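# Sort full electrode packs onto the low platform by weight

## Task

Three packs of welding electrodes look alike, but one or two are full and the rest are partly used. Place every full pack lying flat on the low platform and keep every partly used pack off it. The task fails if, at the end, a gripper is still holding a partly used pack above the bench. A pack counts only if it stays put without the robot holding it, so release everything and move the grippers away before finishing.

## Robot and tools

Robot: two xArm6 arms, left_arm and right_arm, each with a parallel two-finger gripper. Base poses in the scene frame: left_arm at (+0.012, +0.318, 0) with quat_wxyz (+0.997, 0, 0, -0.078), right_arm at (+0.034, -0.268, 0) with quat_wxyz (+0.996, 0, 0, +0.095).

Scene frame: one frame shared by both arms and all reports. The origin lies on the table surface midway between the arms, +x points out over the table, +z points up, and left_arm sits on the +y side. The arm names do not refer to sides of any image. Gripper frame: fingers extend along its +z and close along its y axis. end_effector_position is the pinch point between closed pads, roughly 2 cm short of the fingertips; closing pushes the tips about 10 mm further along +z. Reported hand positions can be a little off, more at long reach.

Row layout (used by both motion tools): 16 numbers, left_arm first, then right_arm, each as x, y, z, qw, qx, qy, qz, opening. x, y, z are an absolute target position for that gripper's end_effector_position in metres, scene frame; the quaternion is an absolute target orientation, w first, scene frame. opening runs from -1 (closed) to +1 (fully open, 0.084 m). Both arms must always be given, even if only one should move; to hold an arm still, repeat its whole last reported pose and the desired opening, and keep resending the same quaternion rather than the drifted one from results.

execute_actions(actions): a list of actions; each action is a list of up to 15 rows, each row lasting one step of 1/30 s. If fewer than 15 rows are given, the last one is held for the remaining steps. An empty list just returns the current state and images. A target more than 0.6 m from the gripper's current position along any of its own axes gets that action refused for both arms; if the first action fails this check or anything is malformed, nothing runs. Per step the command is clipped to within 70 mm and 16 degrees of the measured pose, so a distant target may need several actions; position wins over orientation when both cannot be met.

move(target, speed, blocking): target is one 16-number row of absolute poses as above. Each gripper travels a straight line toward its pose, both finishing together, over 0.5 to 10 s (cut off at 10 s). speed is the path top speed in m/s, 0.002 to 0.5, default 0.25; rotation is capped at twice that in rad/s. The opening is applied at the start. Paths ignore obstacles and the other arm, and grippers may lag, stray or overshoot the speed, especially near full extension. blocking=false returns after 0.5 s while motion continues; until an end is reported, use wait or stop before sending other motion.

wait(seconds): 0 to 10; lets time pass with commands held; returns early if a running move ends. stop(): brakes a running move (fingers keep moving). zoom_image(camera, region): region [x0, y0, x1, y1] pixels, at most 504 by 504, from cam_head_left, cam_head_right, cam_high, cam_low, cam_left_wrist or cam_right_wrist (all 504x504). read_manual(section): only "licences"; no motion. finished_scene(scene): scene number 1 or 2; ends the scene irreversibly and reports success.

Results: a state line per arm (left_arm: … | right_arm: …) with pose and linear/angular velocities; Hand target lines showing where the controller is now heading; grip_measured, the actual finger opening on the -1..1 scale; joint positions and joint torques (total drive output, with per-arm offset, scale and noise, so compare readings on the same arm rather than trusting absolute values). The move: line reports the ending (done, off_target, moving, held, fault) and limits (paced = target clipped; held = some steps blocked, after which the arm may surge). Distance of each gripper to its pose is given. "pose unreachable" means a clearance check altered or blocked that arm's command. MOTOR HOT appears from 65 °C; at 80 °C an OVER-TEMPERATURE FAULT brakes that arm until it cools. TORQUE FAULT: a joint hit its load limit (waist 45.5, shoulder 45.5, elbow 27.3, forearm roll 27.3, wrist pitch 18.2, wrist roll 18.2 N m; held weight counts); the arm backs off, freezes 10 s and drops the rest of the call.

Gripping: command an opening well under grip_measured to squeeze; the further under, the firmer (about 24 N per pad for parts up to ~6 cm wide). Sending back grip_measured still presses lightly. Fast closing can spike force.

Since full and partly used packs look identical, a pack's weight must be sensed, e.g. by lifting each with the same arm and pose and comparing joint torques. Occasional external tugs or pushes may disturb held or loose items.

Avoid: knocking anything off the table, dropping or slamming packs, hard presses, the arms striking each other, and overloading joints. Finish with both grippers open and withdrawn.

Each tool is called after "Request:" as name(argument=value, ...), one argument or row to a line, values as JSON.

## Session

Request:
execute_actions(
  actions=[],
)

Scene clock: 0.00 s.
left_arm: end_effector_position=(+0.3123, +0.5799, +0.2475) grip_measured=+1.00 end_effector_quat_wxyz=(-0.000, +0.937, +0.348, -0.004) end_effector_velocity=(+0.000, +0.000, +0.000) end_effector_angular_velocity=(+0.000, +0.000, -0.000) | right_arm: end_effector_position=(+0.4098, -0.5263, +0.3614) grip_measured=+1.00 end_effector_quat_wxyz=(-0.017, +0.714, -0.200, +0.670) end_effector_velocity=(+0.000, +0.000, +0.001) end_effector_angular_velocity=(-0.000, -0.002, +0.001)
Joint positions: left_arm=[ 0.872 -0.263 -0.925  0.003  1.195  0.003  0.084] | right_arm=[-0.945 -0.656 -0.437  2.141  0.613 -1.992  0.084]
Joint velocities: left_arm=[-0. -0.  0.  0. -0. -0.  0.] | right_arm=[ 0.001 -0.    -0.001 -0.     0.001  0.001 -0.   ]
Joint torques (N m, as the arm reports them, + toward a larger angle): no reading
Motor temperatures (°C, as the motors report them): left_arm=[34 34 40 34 35 33] | right_arm=[34 32 37 36 36 39]
Hand target (left_arm): +0.312, +0.580, +0.248; -0.000, +0.937, +0.348, -0.004
Hand target (right_arm): +0.410, -0.526, +0.361; -0.017, +0.714, -0.200, +0.670
camera_calibration (this result's frames):
cam_right_wrist: T_world_to_cam=[[-0.266806, -0.917362, -0.2954, -0.239064], [-0.00918225, 0.308916, -0.951045, 0.584061], [0.963707, -0.251032, -0.0908441, -0.363483], [0, 0, 0, 1]] pos_world=[0.29187, -0.49098, 0.451828]

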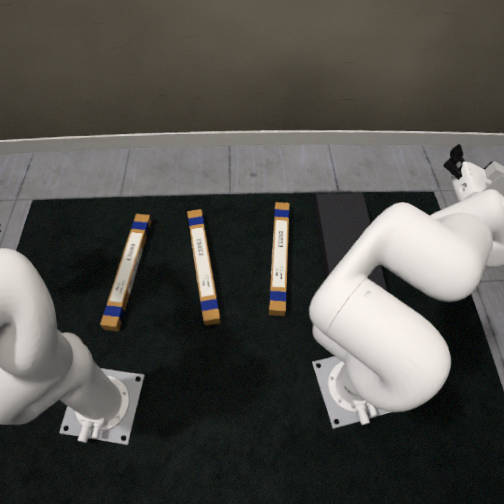

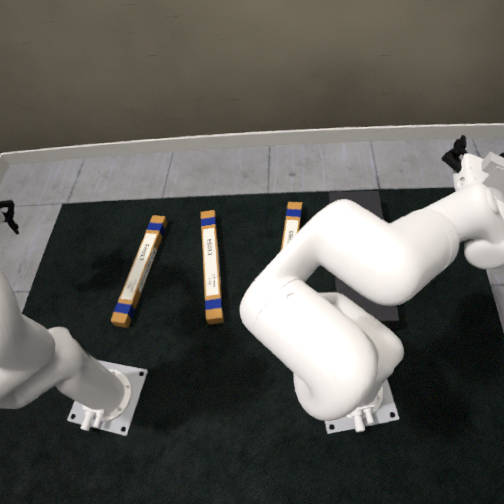

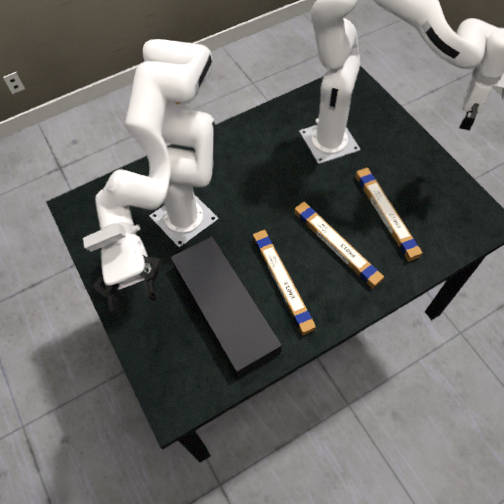

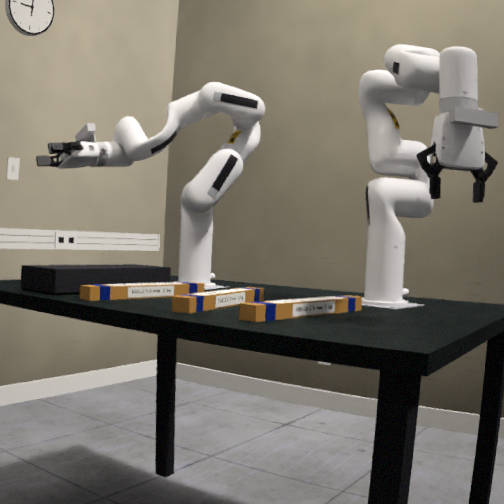

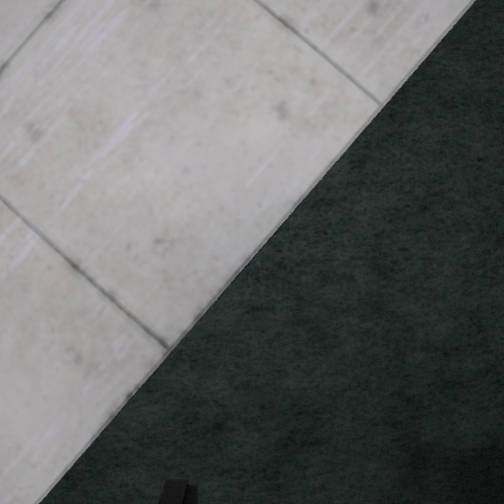

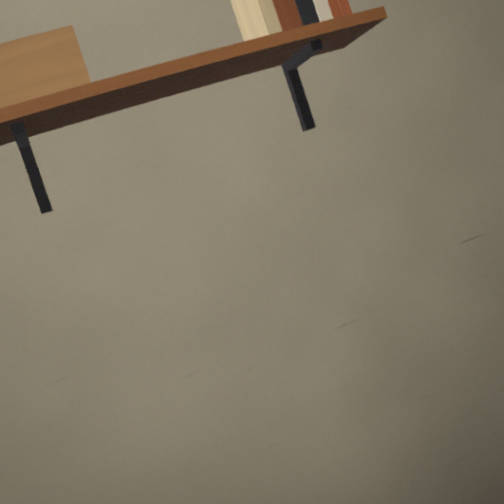

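Request:
move(
  target=[0.368,0.292,0.12,0,0.9965,-0.083,0,1,0.395,-0.2,0.22,0,0.9979,-0.065,0,1],
)

Request:
move(
  target=[0.368,0.292,0.07,0,0.9965,-0.083,0,1,0.395,-0.118,0.07,0,0.9979,-0.065,0,1],
  speed=0.2,
)

Request:
zoom_image(
  camera="cam_low",
  region=[10,220,380,330],
)

Scene clock: 10.47 s.
left_arm: end_effector_position=(+0.3679, +0.2923, +0.1203) grip_measured=+1.00 end_effector_quat_wxyz=(-0.001, +0.997, -0.083, +0.001) end_effector_velocity=(+0.001, -0.002, -0.001) end_effector_angular_velocity=(+0.000, -0.000, -0.004) | right_arm: end_effector_position=(+0.3969, -0.2007, +0.2204) grip_measured=+1.00 end_effector_quat_wxyz=(-0.002, +0.998, -0.064, +0.003) end_effector_velocity=(+0.001, +0.002, -0.000) end_effector_angular_velocity=(+0.000, +0.010, +0.000)
Joint positions: left_arm=[ 0.084 -0.25  -0.546  0.003  0.794  0.092  0.084] | right_arm=[-0.008 -0.362 -0.755  0.003  1.11   0.308  0.084]
Joint velocities: left_arm=[-0.004  0.004 -0.001  0.    -0.003 -0.    -0.   ] | right_arm=[ 0.004  0.013 -0.012  0.002  0.01   0.002  0.   ]
Joint torques (N m, as the arm reports them, + toward a larger angle): left_arm=[  0.42  -8.11 -22.02   0.95  -1.01  -0.16] | right_arm=[  0.04 -14.18 -17.74  -0.86  -2.35  -0.13]
Motor temperatures (°C, as the motors report them): left_arm=[34 34 41 34 35 33] | right_arm=[34 32 38 36 36 39]
Hand target (left_arm): +0.368, +0.292, +0.120; -0.001, +0.997, -0.083, +0.001
Hand target (right_arm): +0.397, -0.200, +0.220; -0.002, +0.998, -0.064, +0.002
Off the commanded pose (left_arm): 0.000 m, 0 deg.
Off the commanded pose (right_arm): 0.002 m, 0 deg.
move: done; limits=paced
camera_calibration (this result's frames):
cam_left_wrist: T_world_to_cam=[[-0.166804, -0.98564, 0.026263, 0.377122], [-0.985951, 0.166976, 0.00450128, 0.377705], [-0.00882195, -0.0251432, -0.999645, 0.258945], [0, 0, 0, 1]] pos_world=[0.437588, 0.31515, 0.247249]
cam_right_wrist: T_world_to_cam=[[-0.130164, -0.991493, -0.000068959, -0.119649], [-0.991347, 0.130146, -0.0171374, 0.497409], [0.0170006, -0.0021623, -0.999853, 0.343958], [0, 0, 0, 1]] pos_world=[0.471684, -0.182623, 0.352424]

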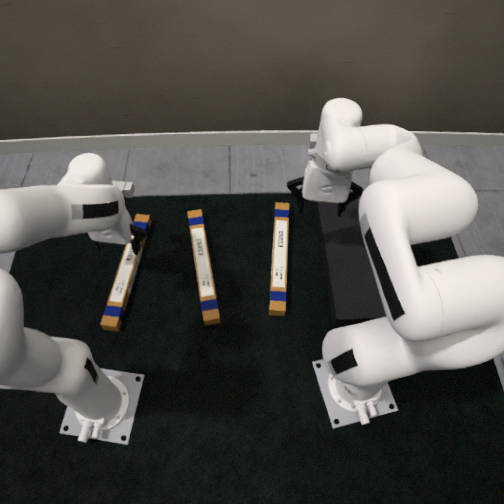

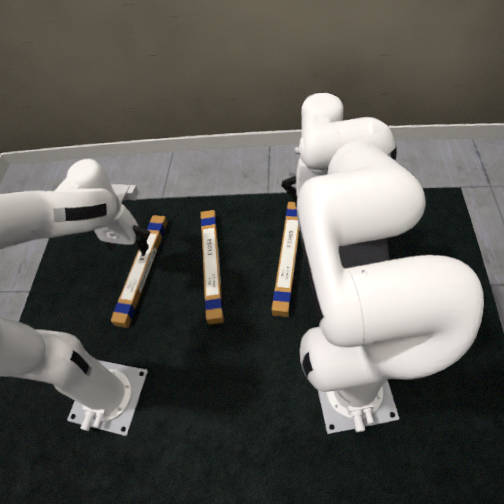

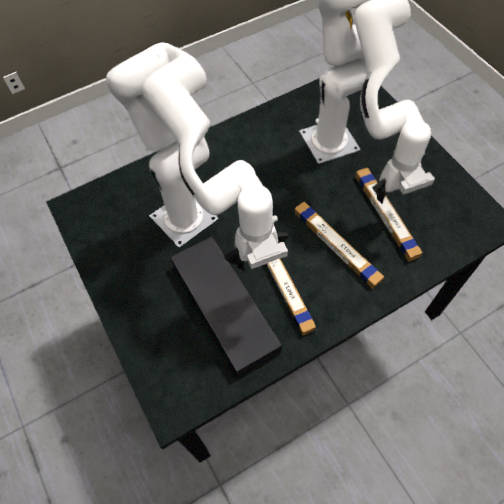

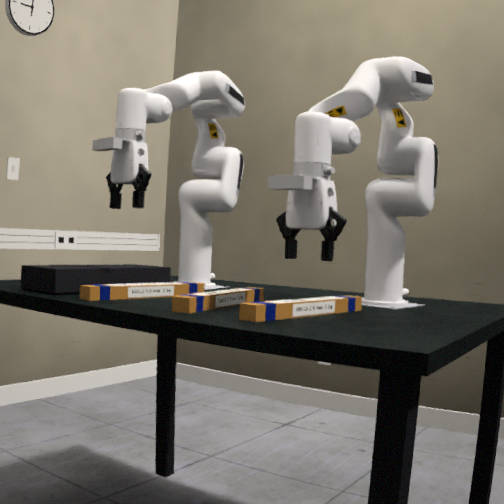

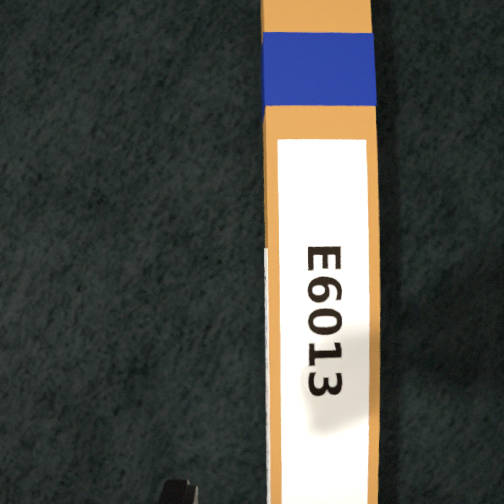

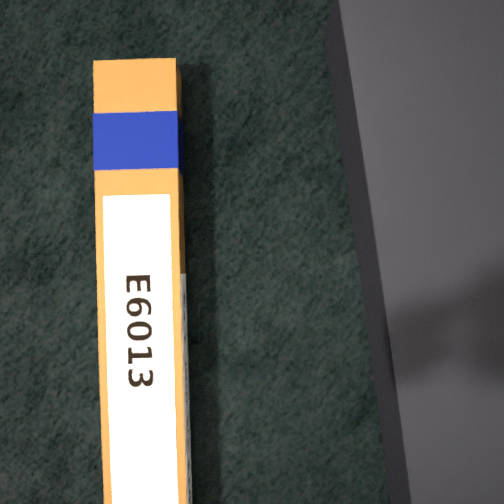

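Scene clock: 11.93 s.
left_arm: end_effector_position=(+0.3679, +0.2919, +0.0701) grip_measured=+1.00 end_effector_quat_wxyz=(+0.000, +0.997, -0.083, +0.000) end_effector_velocity=(-0.000, -0.000, -0.001) end_effector_angular_velocity=(+0.000, +0.001, -0.002) | right_arm: end_effector_position=(+0.3957, -0.1176, +0.0704) grip_measured=+1.00 end_effector_quat_wxyz=(-0.001, +0.998, -0.065, +0.000) end_effector_velocity=(+0.000, +0.001, -0.002) end_effector_angular_velocity=(-0.001, +0.001, +0.002)
Joint positions: left_arm=[ 0.084 -0.119 -0.499 -0.001  0.618  0.095  0.084] | right_arm=[ 0.204 -0.012 -0.621  0.003  0.632  0.52   0.084]
Joint velocities: left_arm=[-0.001  0.002  0.001  0.    -0.001  0.     0.   ] | right_arm=[ 0.002  0.007 -0.002 -0.    -0.003 -0.     0.   ]
Joint torques (N m, as the arm reports them, + toward a larger angle): left_arm=[  0.36  -9.   -20.03   1.11  -1.07  -0.3 ] | right_arm=[  0.19 -18.34 -14.83  -0.72  -2.27  -0.15]
Motor temperatures (°C, as the motors report them): left_arm=[34 34 41 34 35 33] | right_arm=[34 32 38 36 36 39]
Hand target (left_arm): +0.368, +0.292, +0.070; +0.000, +0.997, -0.083, +0.000
Hand target (right_arm): +0.396, -0.117, +0.070; -0.001, +0.998, -0.065, -0.000
Off the commanded pose (left_arm): 0.000 m, 0 deg.
Off the commanded pose (right_arm): 0.001 m, 0 deg.
move: done
camera_calibration (this result's frames):
cam_left_wrist: T_world_to_cam=[[-0.166747, -0.985578, 0.0288208, 0.377768], [-0.985946, 0.166971, 0.00552919, 0.377948], [-0.0102617, -0.0274937, -0.999569, 0.210015], [0, 0, 0, 1]] pos_world=[0.437783, 0.314988, 0.196948]
cam_right_wrist: T_world_to_cam=[[-0.131696, -0.991287, 0.00245969, -0.036958], [-0.991228, 0.131659, -0.0115595, 0.482581], [0.0111349, -0.00396045, -0.99993, 0.196272], [0, 0, 0, 1]] pos_world=[0.471295, -0.0993949, 0.201928]

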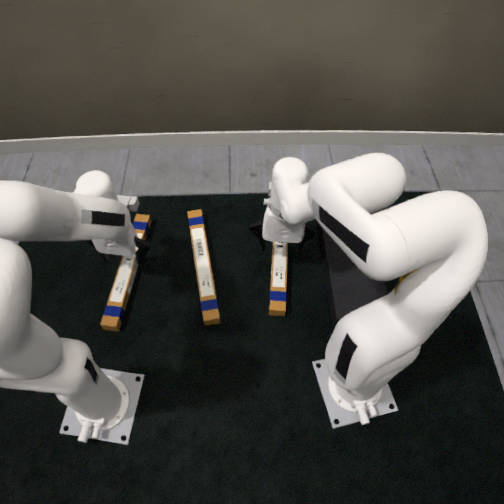

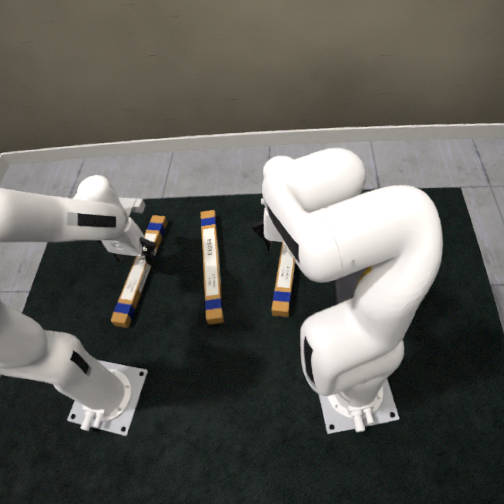

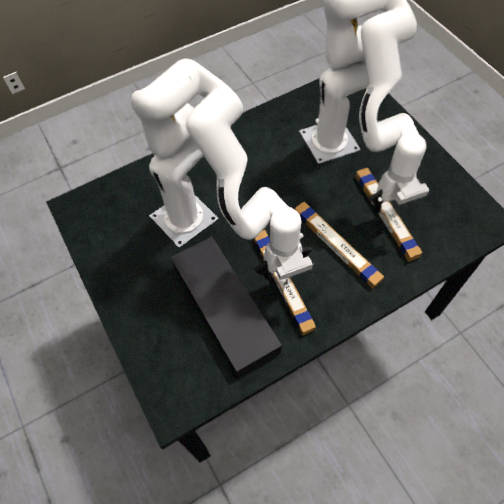

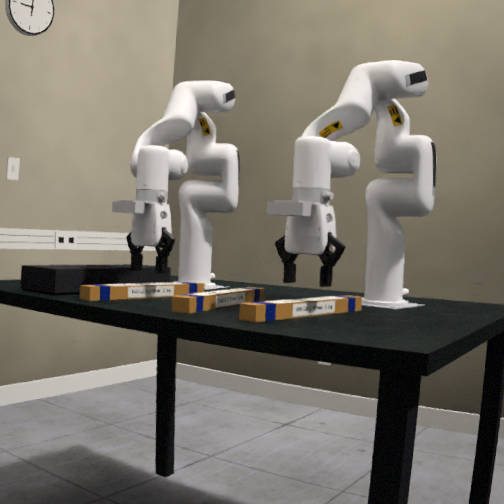

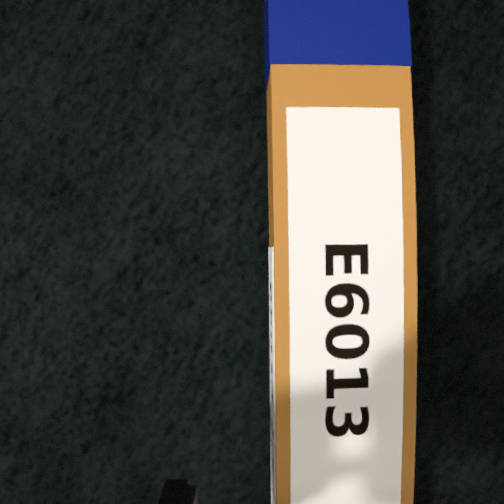

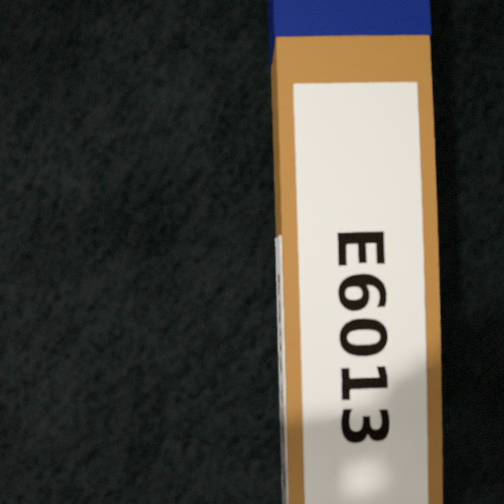

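Region (10, 220, 380, 330) of cam_low's 504x504 image, scaled by 1.362, with more detail than that image has; it fills the top 150 rows of this view, and the rest is white.

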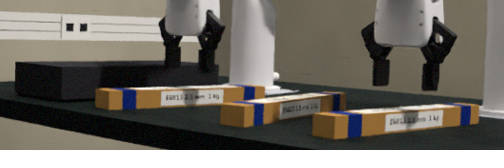

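Request:
move(
  target=[0.366,0.294,0.025,0,0.9972,-0.075,0,0.4,0.400,-0.119,0.027,0,0.9987,-0.051,0,0.4],
  speed=0.08,
)

Request:
execute_actions(
  actions=[
    [[0.366,0.294,0.025,0,0.9972,-0.075,0,-0.5,0.400,-0.119,0.027,0,0.9987,-0.051,0,-0.5]],
    [[0.366,0.294,0.025,0,0.9972,-0.075,0,-1,0.400,-0.119,0.027,0,0.9987,-0.051,0,-1]],
  ],
)

Request:
move(
  target=[0.366,0.294,0.04,0,0.9972,-0.075,0,-1,0.400,-0.119,0.042,0,0.9987,-0.051,0,-1],
  speed=0.05,
)

Scene clock: 17.40 s.
left_arm: end_effector_position=(+0.3661, +0.2939, +0.0253) grip_measured=+0.39 end_effector_quat_wxyz=(+0.000, +0.997, -0.075, +0.000) end_effector_velocity=(-0.000, +0.000, -0.002) end_effector_angular_velocity=(+0.000, +0.002, +0.002) | right_arm: end_effector_position=(+0.4002, -0.1188, +0.0273) grip_measured=+0.39 end_effector_quat_wxyz=(-0.000, +0.999, -0.051, +0.000) end_effector_velocity=(-0.001, -0.000, -0.002) end_effector_angular_velocity=(-0.001, +0.003, +0.002)
Joint positions: left_arm=[ 0.089  0.018 -0.473 -0.001  0.454  0.084  0.061] | right_arm=[ 0.197  0.122 -0.618  0.001  0.496  0.488  0.061]
Joint velocities: left_arm=[ 0.001  0.007  0.    -0.    -0.006 -0.    -0.   ] | right_arm=[ 0.     0.005  0.001  0.    -0.003 -0.002 -0.   ]
Joint torques (N m, as the arm reports them, + toward a larger angle): left_arm=[  0.38  -9.8  -17.57   1.1   -1.05  -0.26] | right_arm=[  0.21 -19.82 -13.24  -0.86  -2.35   0.03]
Motor temperatures (°C, as the motors report them): left_arm=[34 34 41 34 35 33] | right_arm=[34 32 38 36 36 39]
Hand target (left_arm): +0.366, +0.294, +0.025; +0.000, +0.997, -0.075, -0.000
Hand target (right_arm): +0.400, -0.119, +0.027; -0.000, +0.999, -0.051, -0.000
Off the commanded pose (left_arm): 0.000 m, 0 deg.
Off the commanded pose (right_arm): 0.000 m, 0 deg.
move: done
camera_calibration (this result's frames):
cam_left_wrist: T_world_to_cam=[[-0.150853, -0.988136, 0.0288312, 0.375634], [-0.98851, 0.151064, 0.00526304, 0.381624], [-0.00955594, -0.0277059, -0.99957, 0.165088], [0, 0, 0, 1]] pos_world=[0.435482, 0.318102, 0.152179]
cam_right_wrist: T_world_to_cam=[[-0.104447, -0.994523, 0.0039045, -0.048866], [-0.994468, 0.104396, -0.011583, 0.484719], [0.011112, -0.00509271, -0.999925, 0.153002], [0, 0, 0, 1]] pos_world=[0.475234, -0.0984218, 0.158796]

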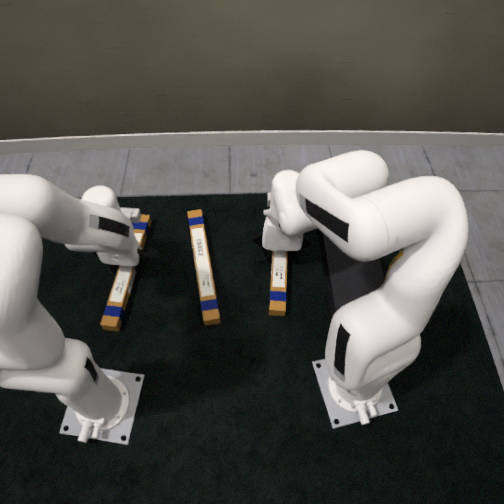

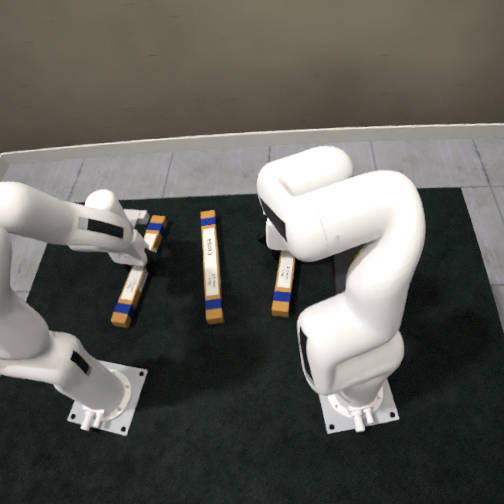

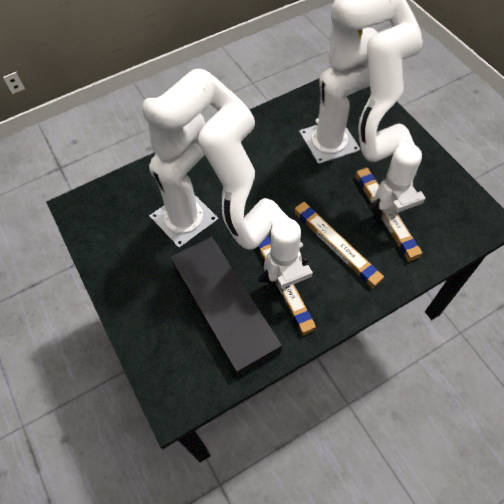

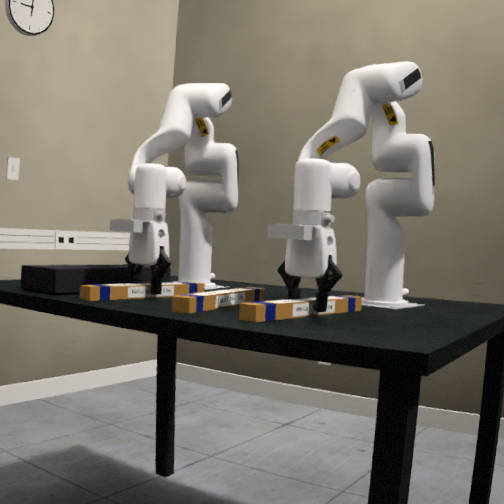

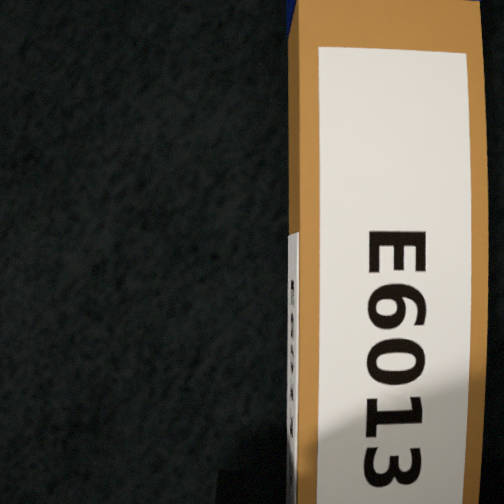

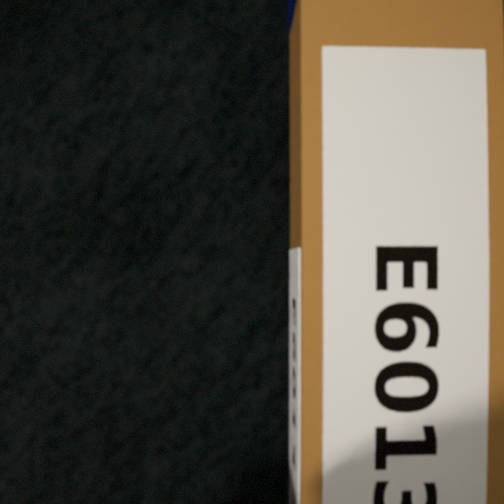

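Scene clock: 18.40 s.
left_arm: end_effector_position=(+0.3661, +0.2940, +0.0251) grip_measured=-0.10 end_effector_quat_wxyz=(+0.000, +0.997, -0.075, +0.000) end_effector_velocity=(+0.000, -0.000, +0.000) end_effector_angular_velocity=(+0.000, -0.000, -0.001) | right_arm: end_effector_position=(+0.4002, -0.1189, +0.0272) grip_measured=-0.10 end_effector_quat_wxyz=(-0.000, +0.999, -0.051, +0.000) end_effector_velocity=(-0.000, +0.001, -0.000) end_effector_angular_velocity=(-0.000, +0.000, +0.002)
Joint positions: left_arm=[ 0.089  0.019 -0.473 -0.     0.454  0.083  0.04 ] | right_arm=[ 0.197  0.122 -0.618  0.     0.496  0.488  0.04 ]
Joint velocities: left_arm=[-0.    -0.     0.     0.001 -0.    -0.     0.   ] | right_arm=[ 0.002  0.     0.     0.     0.    -0.     0.   ]
Joint torques (N m, as the arm reports them, + toward a larger angle): left_arm=[  0.94  -8.27 -16.49   1.    -1.3   -0.28] | right_arm=[ -0.57 -17.86 -11.46  -1.3   -1.53  -0.07]
Motor temperatures (°C, as the motors report them): left_arm=[34 34 41 34 35 33] | right_arm=[34 32 38 36 36 39]
Hand target (left_arm): +0.366, +0.294, +0.025; +0.000, +0.997, -0.075, -0.000
Hand target (right_arm): +0.400, -0.119, +0.027; -0.000, +0.999, -0.051, -0.000
Off the commanded pose (left_arm): 0.000 m, 0 deg.
Off the commanded pose (right_arm): 0.000 m, 0 deg.
camera_calibration (this result's frames):
cam_left_wrist: T_world_to_cam=[[-0.150622, -0.988183, 0.0284122, 0.375691], [-0.988544, 0.150835, 0.00550174, 0.381723], [-0.00972229, -0.027258, -0.999581, 0.164805], [0, 0, 0, 1]] pos_world=[0.435539, 0.318166, 0.151961]
cam_right_wrist: T_world_to_cam=[[-0.104493, -0.994518, 0.00401615, -0.0488727], [-0.99446, 0.104439, -0.0118886, 0.48477], [0.011404, -0.00523618, -0.999921, 0.152766], [0, 0, 0, 1]] pos_world=[0.475236, -0.0984336, 0.158714]

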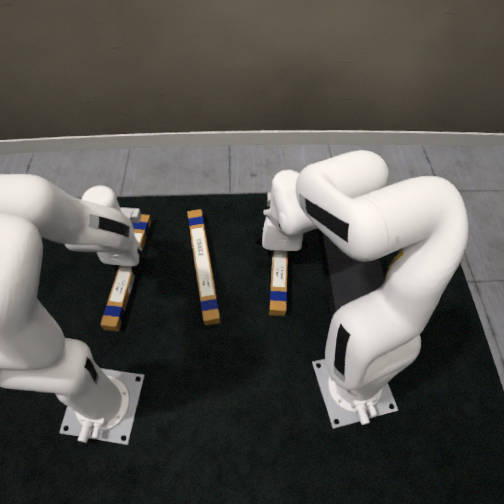

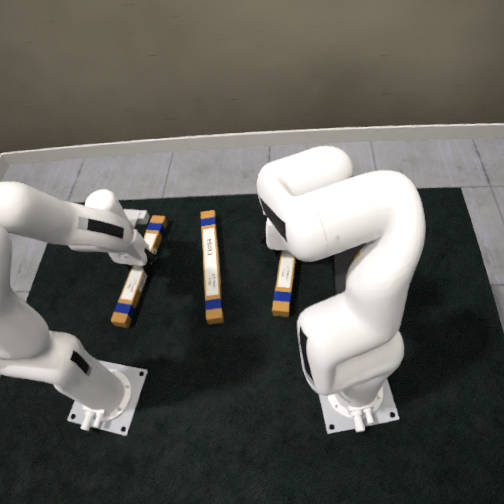

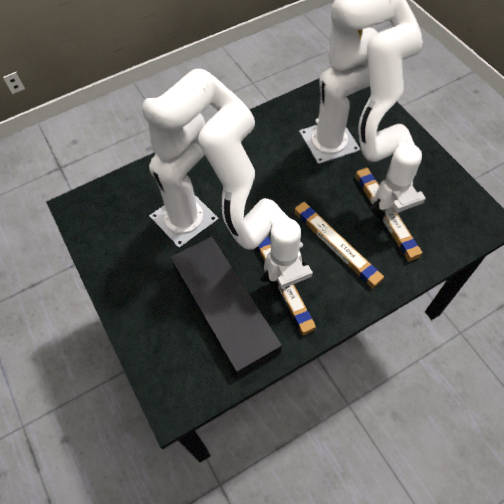

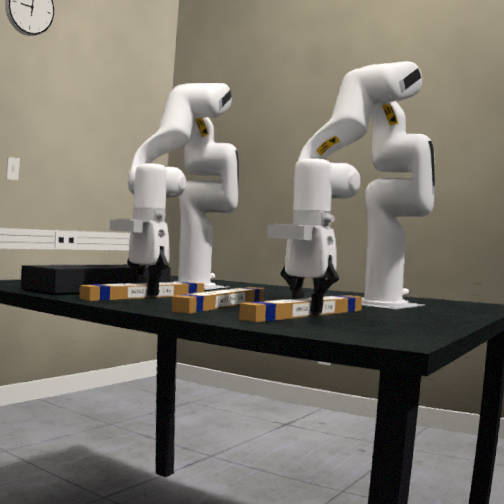

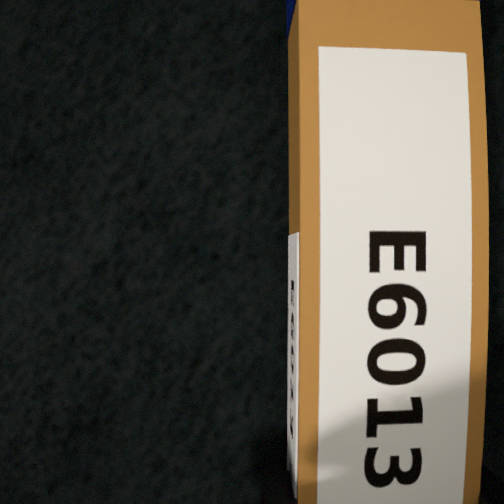

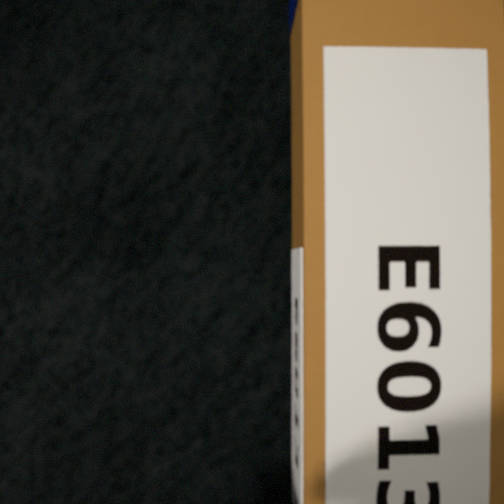

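Scene clock: 19.20 s.
left_arm: end_effector_position=(+0.3659, +0.2940, +0.0398) grip_measured=-0.10 end_effector_quat_wxyz=(-0.000, +0.997, -0.075, -0.000) end_effector_velocity=(-0.000, -0.000, +0.001) end_effector_angular_velocity=(+0.000, +0.001, -0.001) | right_arm: end_effector_position=(+0.3997, -0.1191, +0.0417) grip_measured=-0.10 end_effector_quat_wxyz=(+0.000, +0.999, -0.051, -0.000) end_effector_velocity=(-0.000, +0.000, +0.001) end_effector_angular_velocity=(-0.001, +0.001, +0.002)
Joint positions: left_arm=[ 0.089 -0.031 -0.476  0.     0.507  0.083  0.04 ] | right_arm=[ 0.197  0.078 -0.621 -0.     0.543  0.488  0.04 ]
Joint velocities: left_arm=[-0.001 -0.005  0.     0.001  0.006 -0.    -0.   ] | right_arm=[ 0.001 -0.004 -0.    -0.     0.006 -0.001  0.   ]
Joint torques (N m, as the arm reports them, + toward a larger angle): left_arm=[  0.36 -10.06 -19.24   1.06  -1.1   -0.14] | right_arm=[  0.22 -23.55 -17.3   -0.87  -3.36  -0.15]
Motor temperatures (°C, as the motors report them): left_arm=[34 34 41 34 35 33] | right_arm=[34 32 38 36 36 39]
Hand target (left_arm): +0.366, +0.294, +0.040; -0.000, +0.997, -0.075, +0.000
Hand target (right_arm): +0.400, -0.119, +0.042; +0.000, +0.999, -0.051, +0.000
Off the commanded pose (left_arm): 0.000 m, 0 deg.
Off the commanded pose (right_arm): 0.000 m, 0 deg.
move: done
camera_calibration (this result's frames):
cam_left_wrist: T_world_to_cam=[[-0.150459, -0.988211, 0.0283082, 0.375284], [-0.988563, 0.150687, 0.00606259, 0.381496], [-0.0102568, -0.0270722, -0.999581, 0.179593], [0, 0, 0, 1]] pos_world=[0.43544, 0.318235, 0.166581]
cam_right_wrist: T_world_to_cam=[[-0.104652, -0.994498, 0.00476107, -0.0492213], [-0.994457, 0.104596, -0.010728, 0.484467], [0.010171, -0.00585739, -0.999931, 0.167657], [0, 0, 0, 1]] pos_world=[0.474925, -0.0986417, 0.173078]

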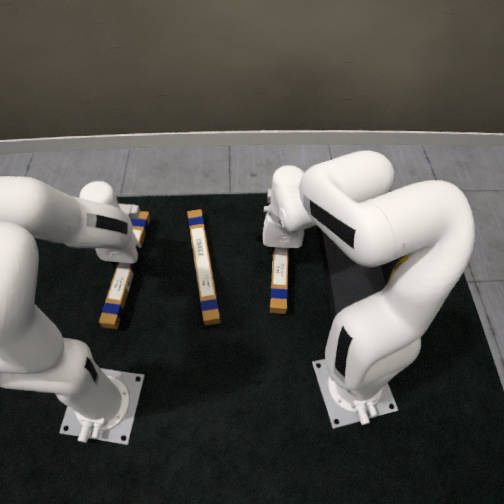

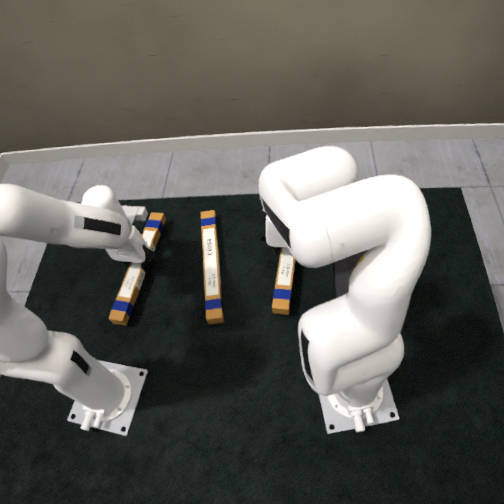

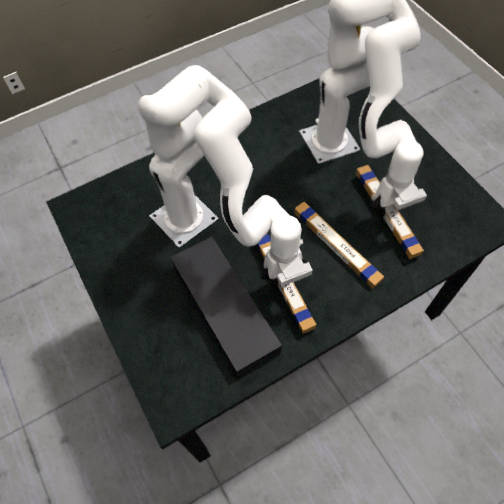

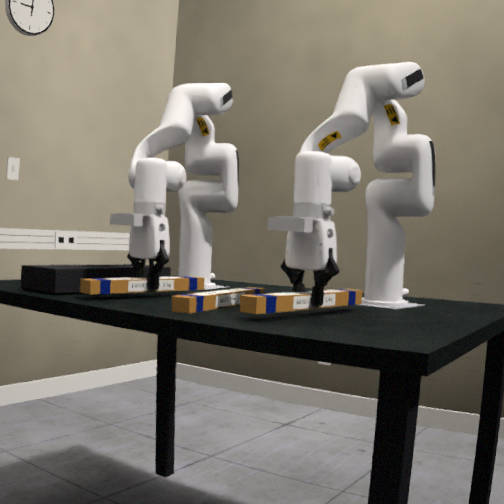

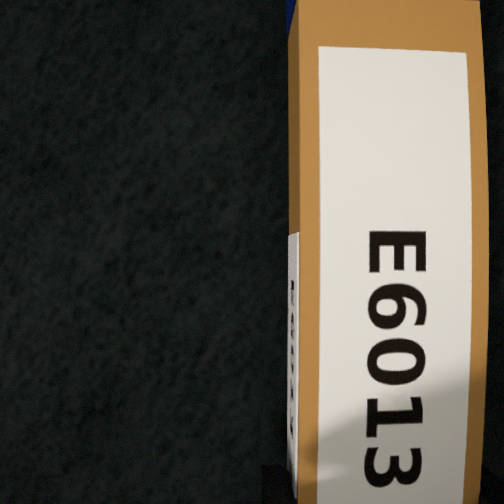

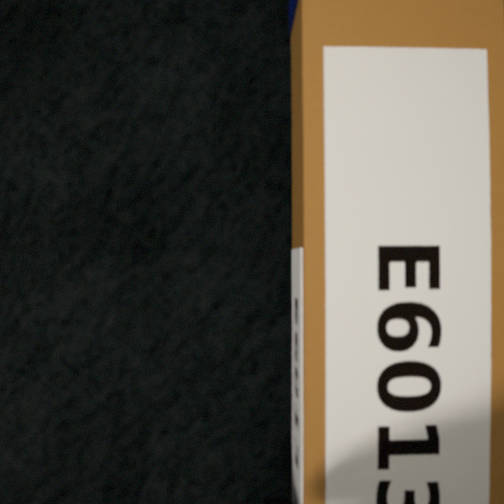

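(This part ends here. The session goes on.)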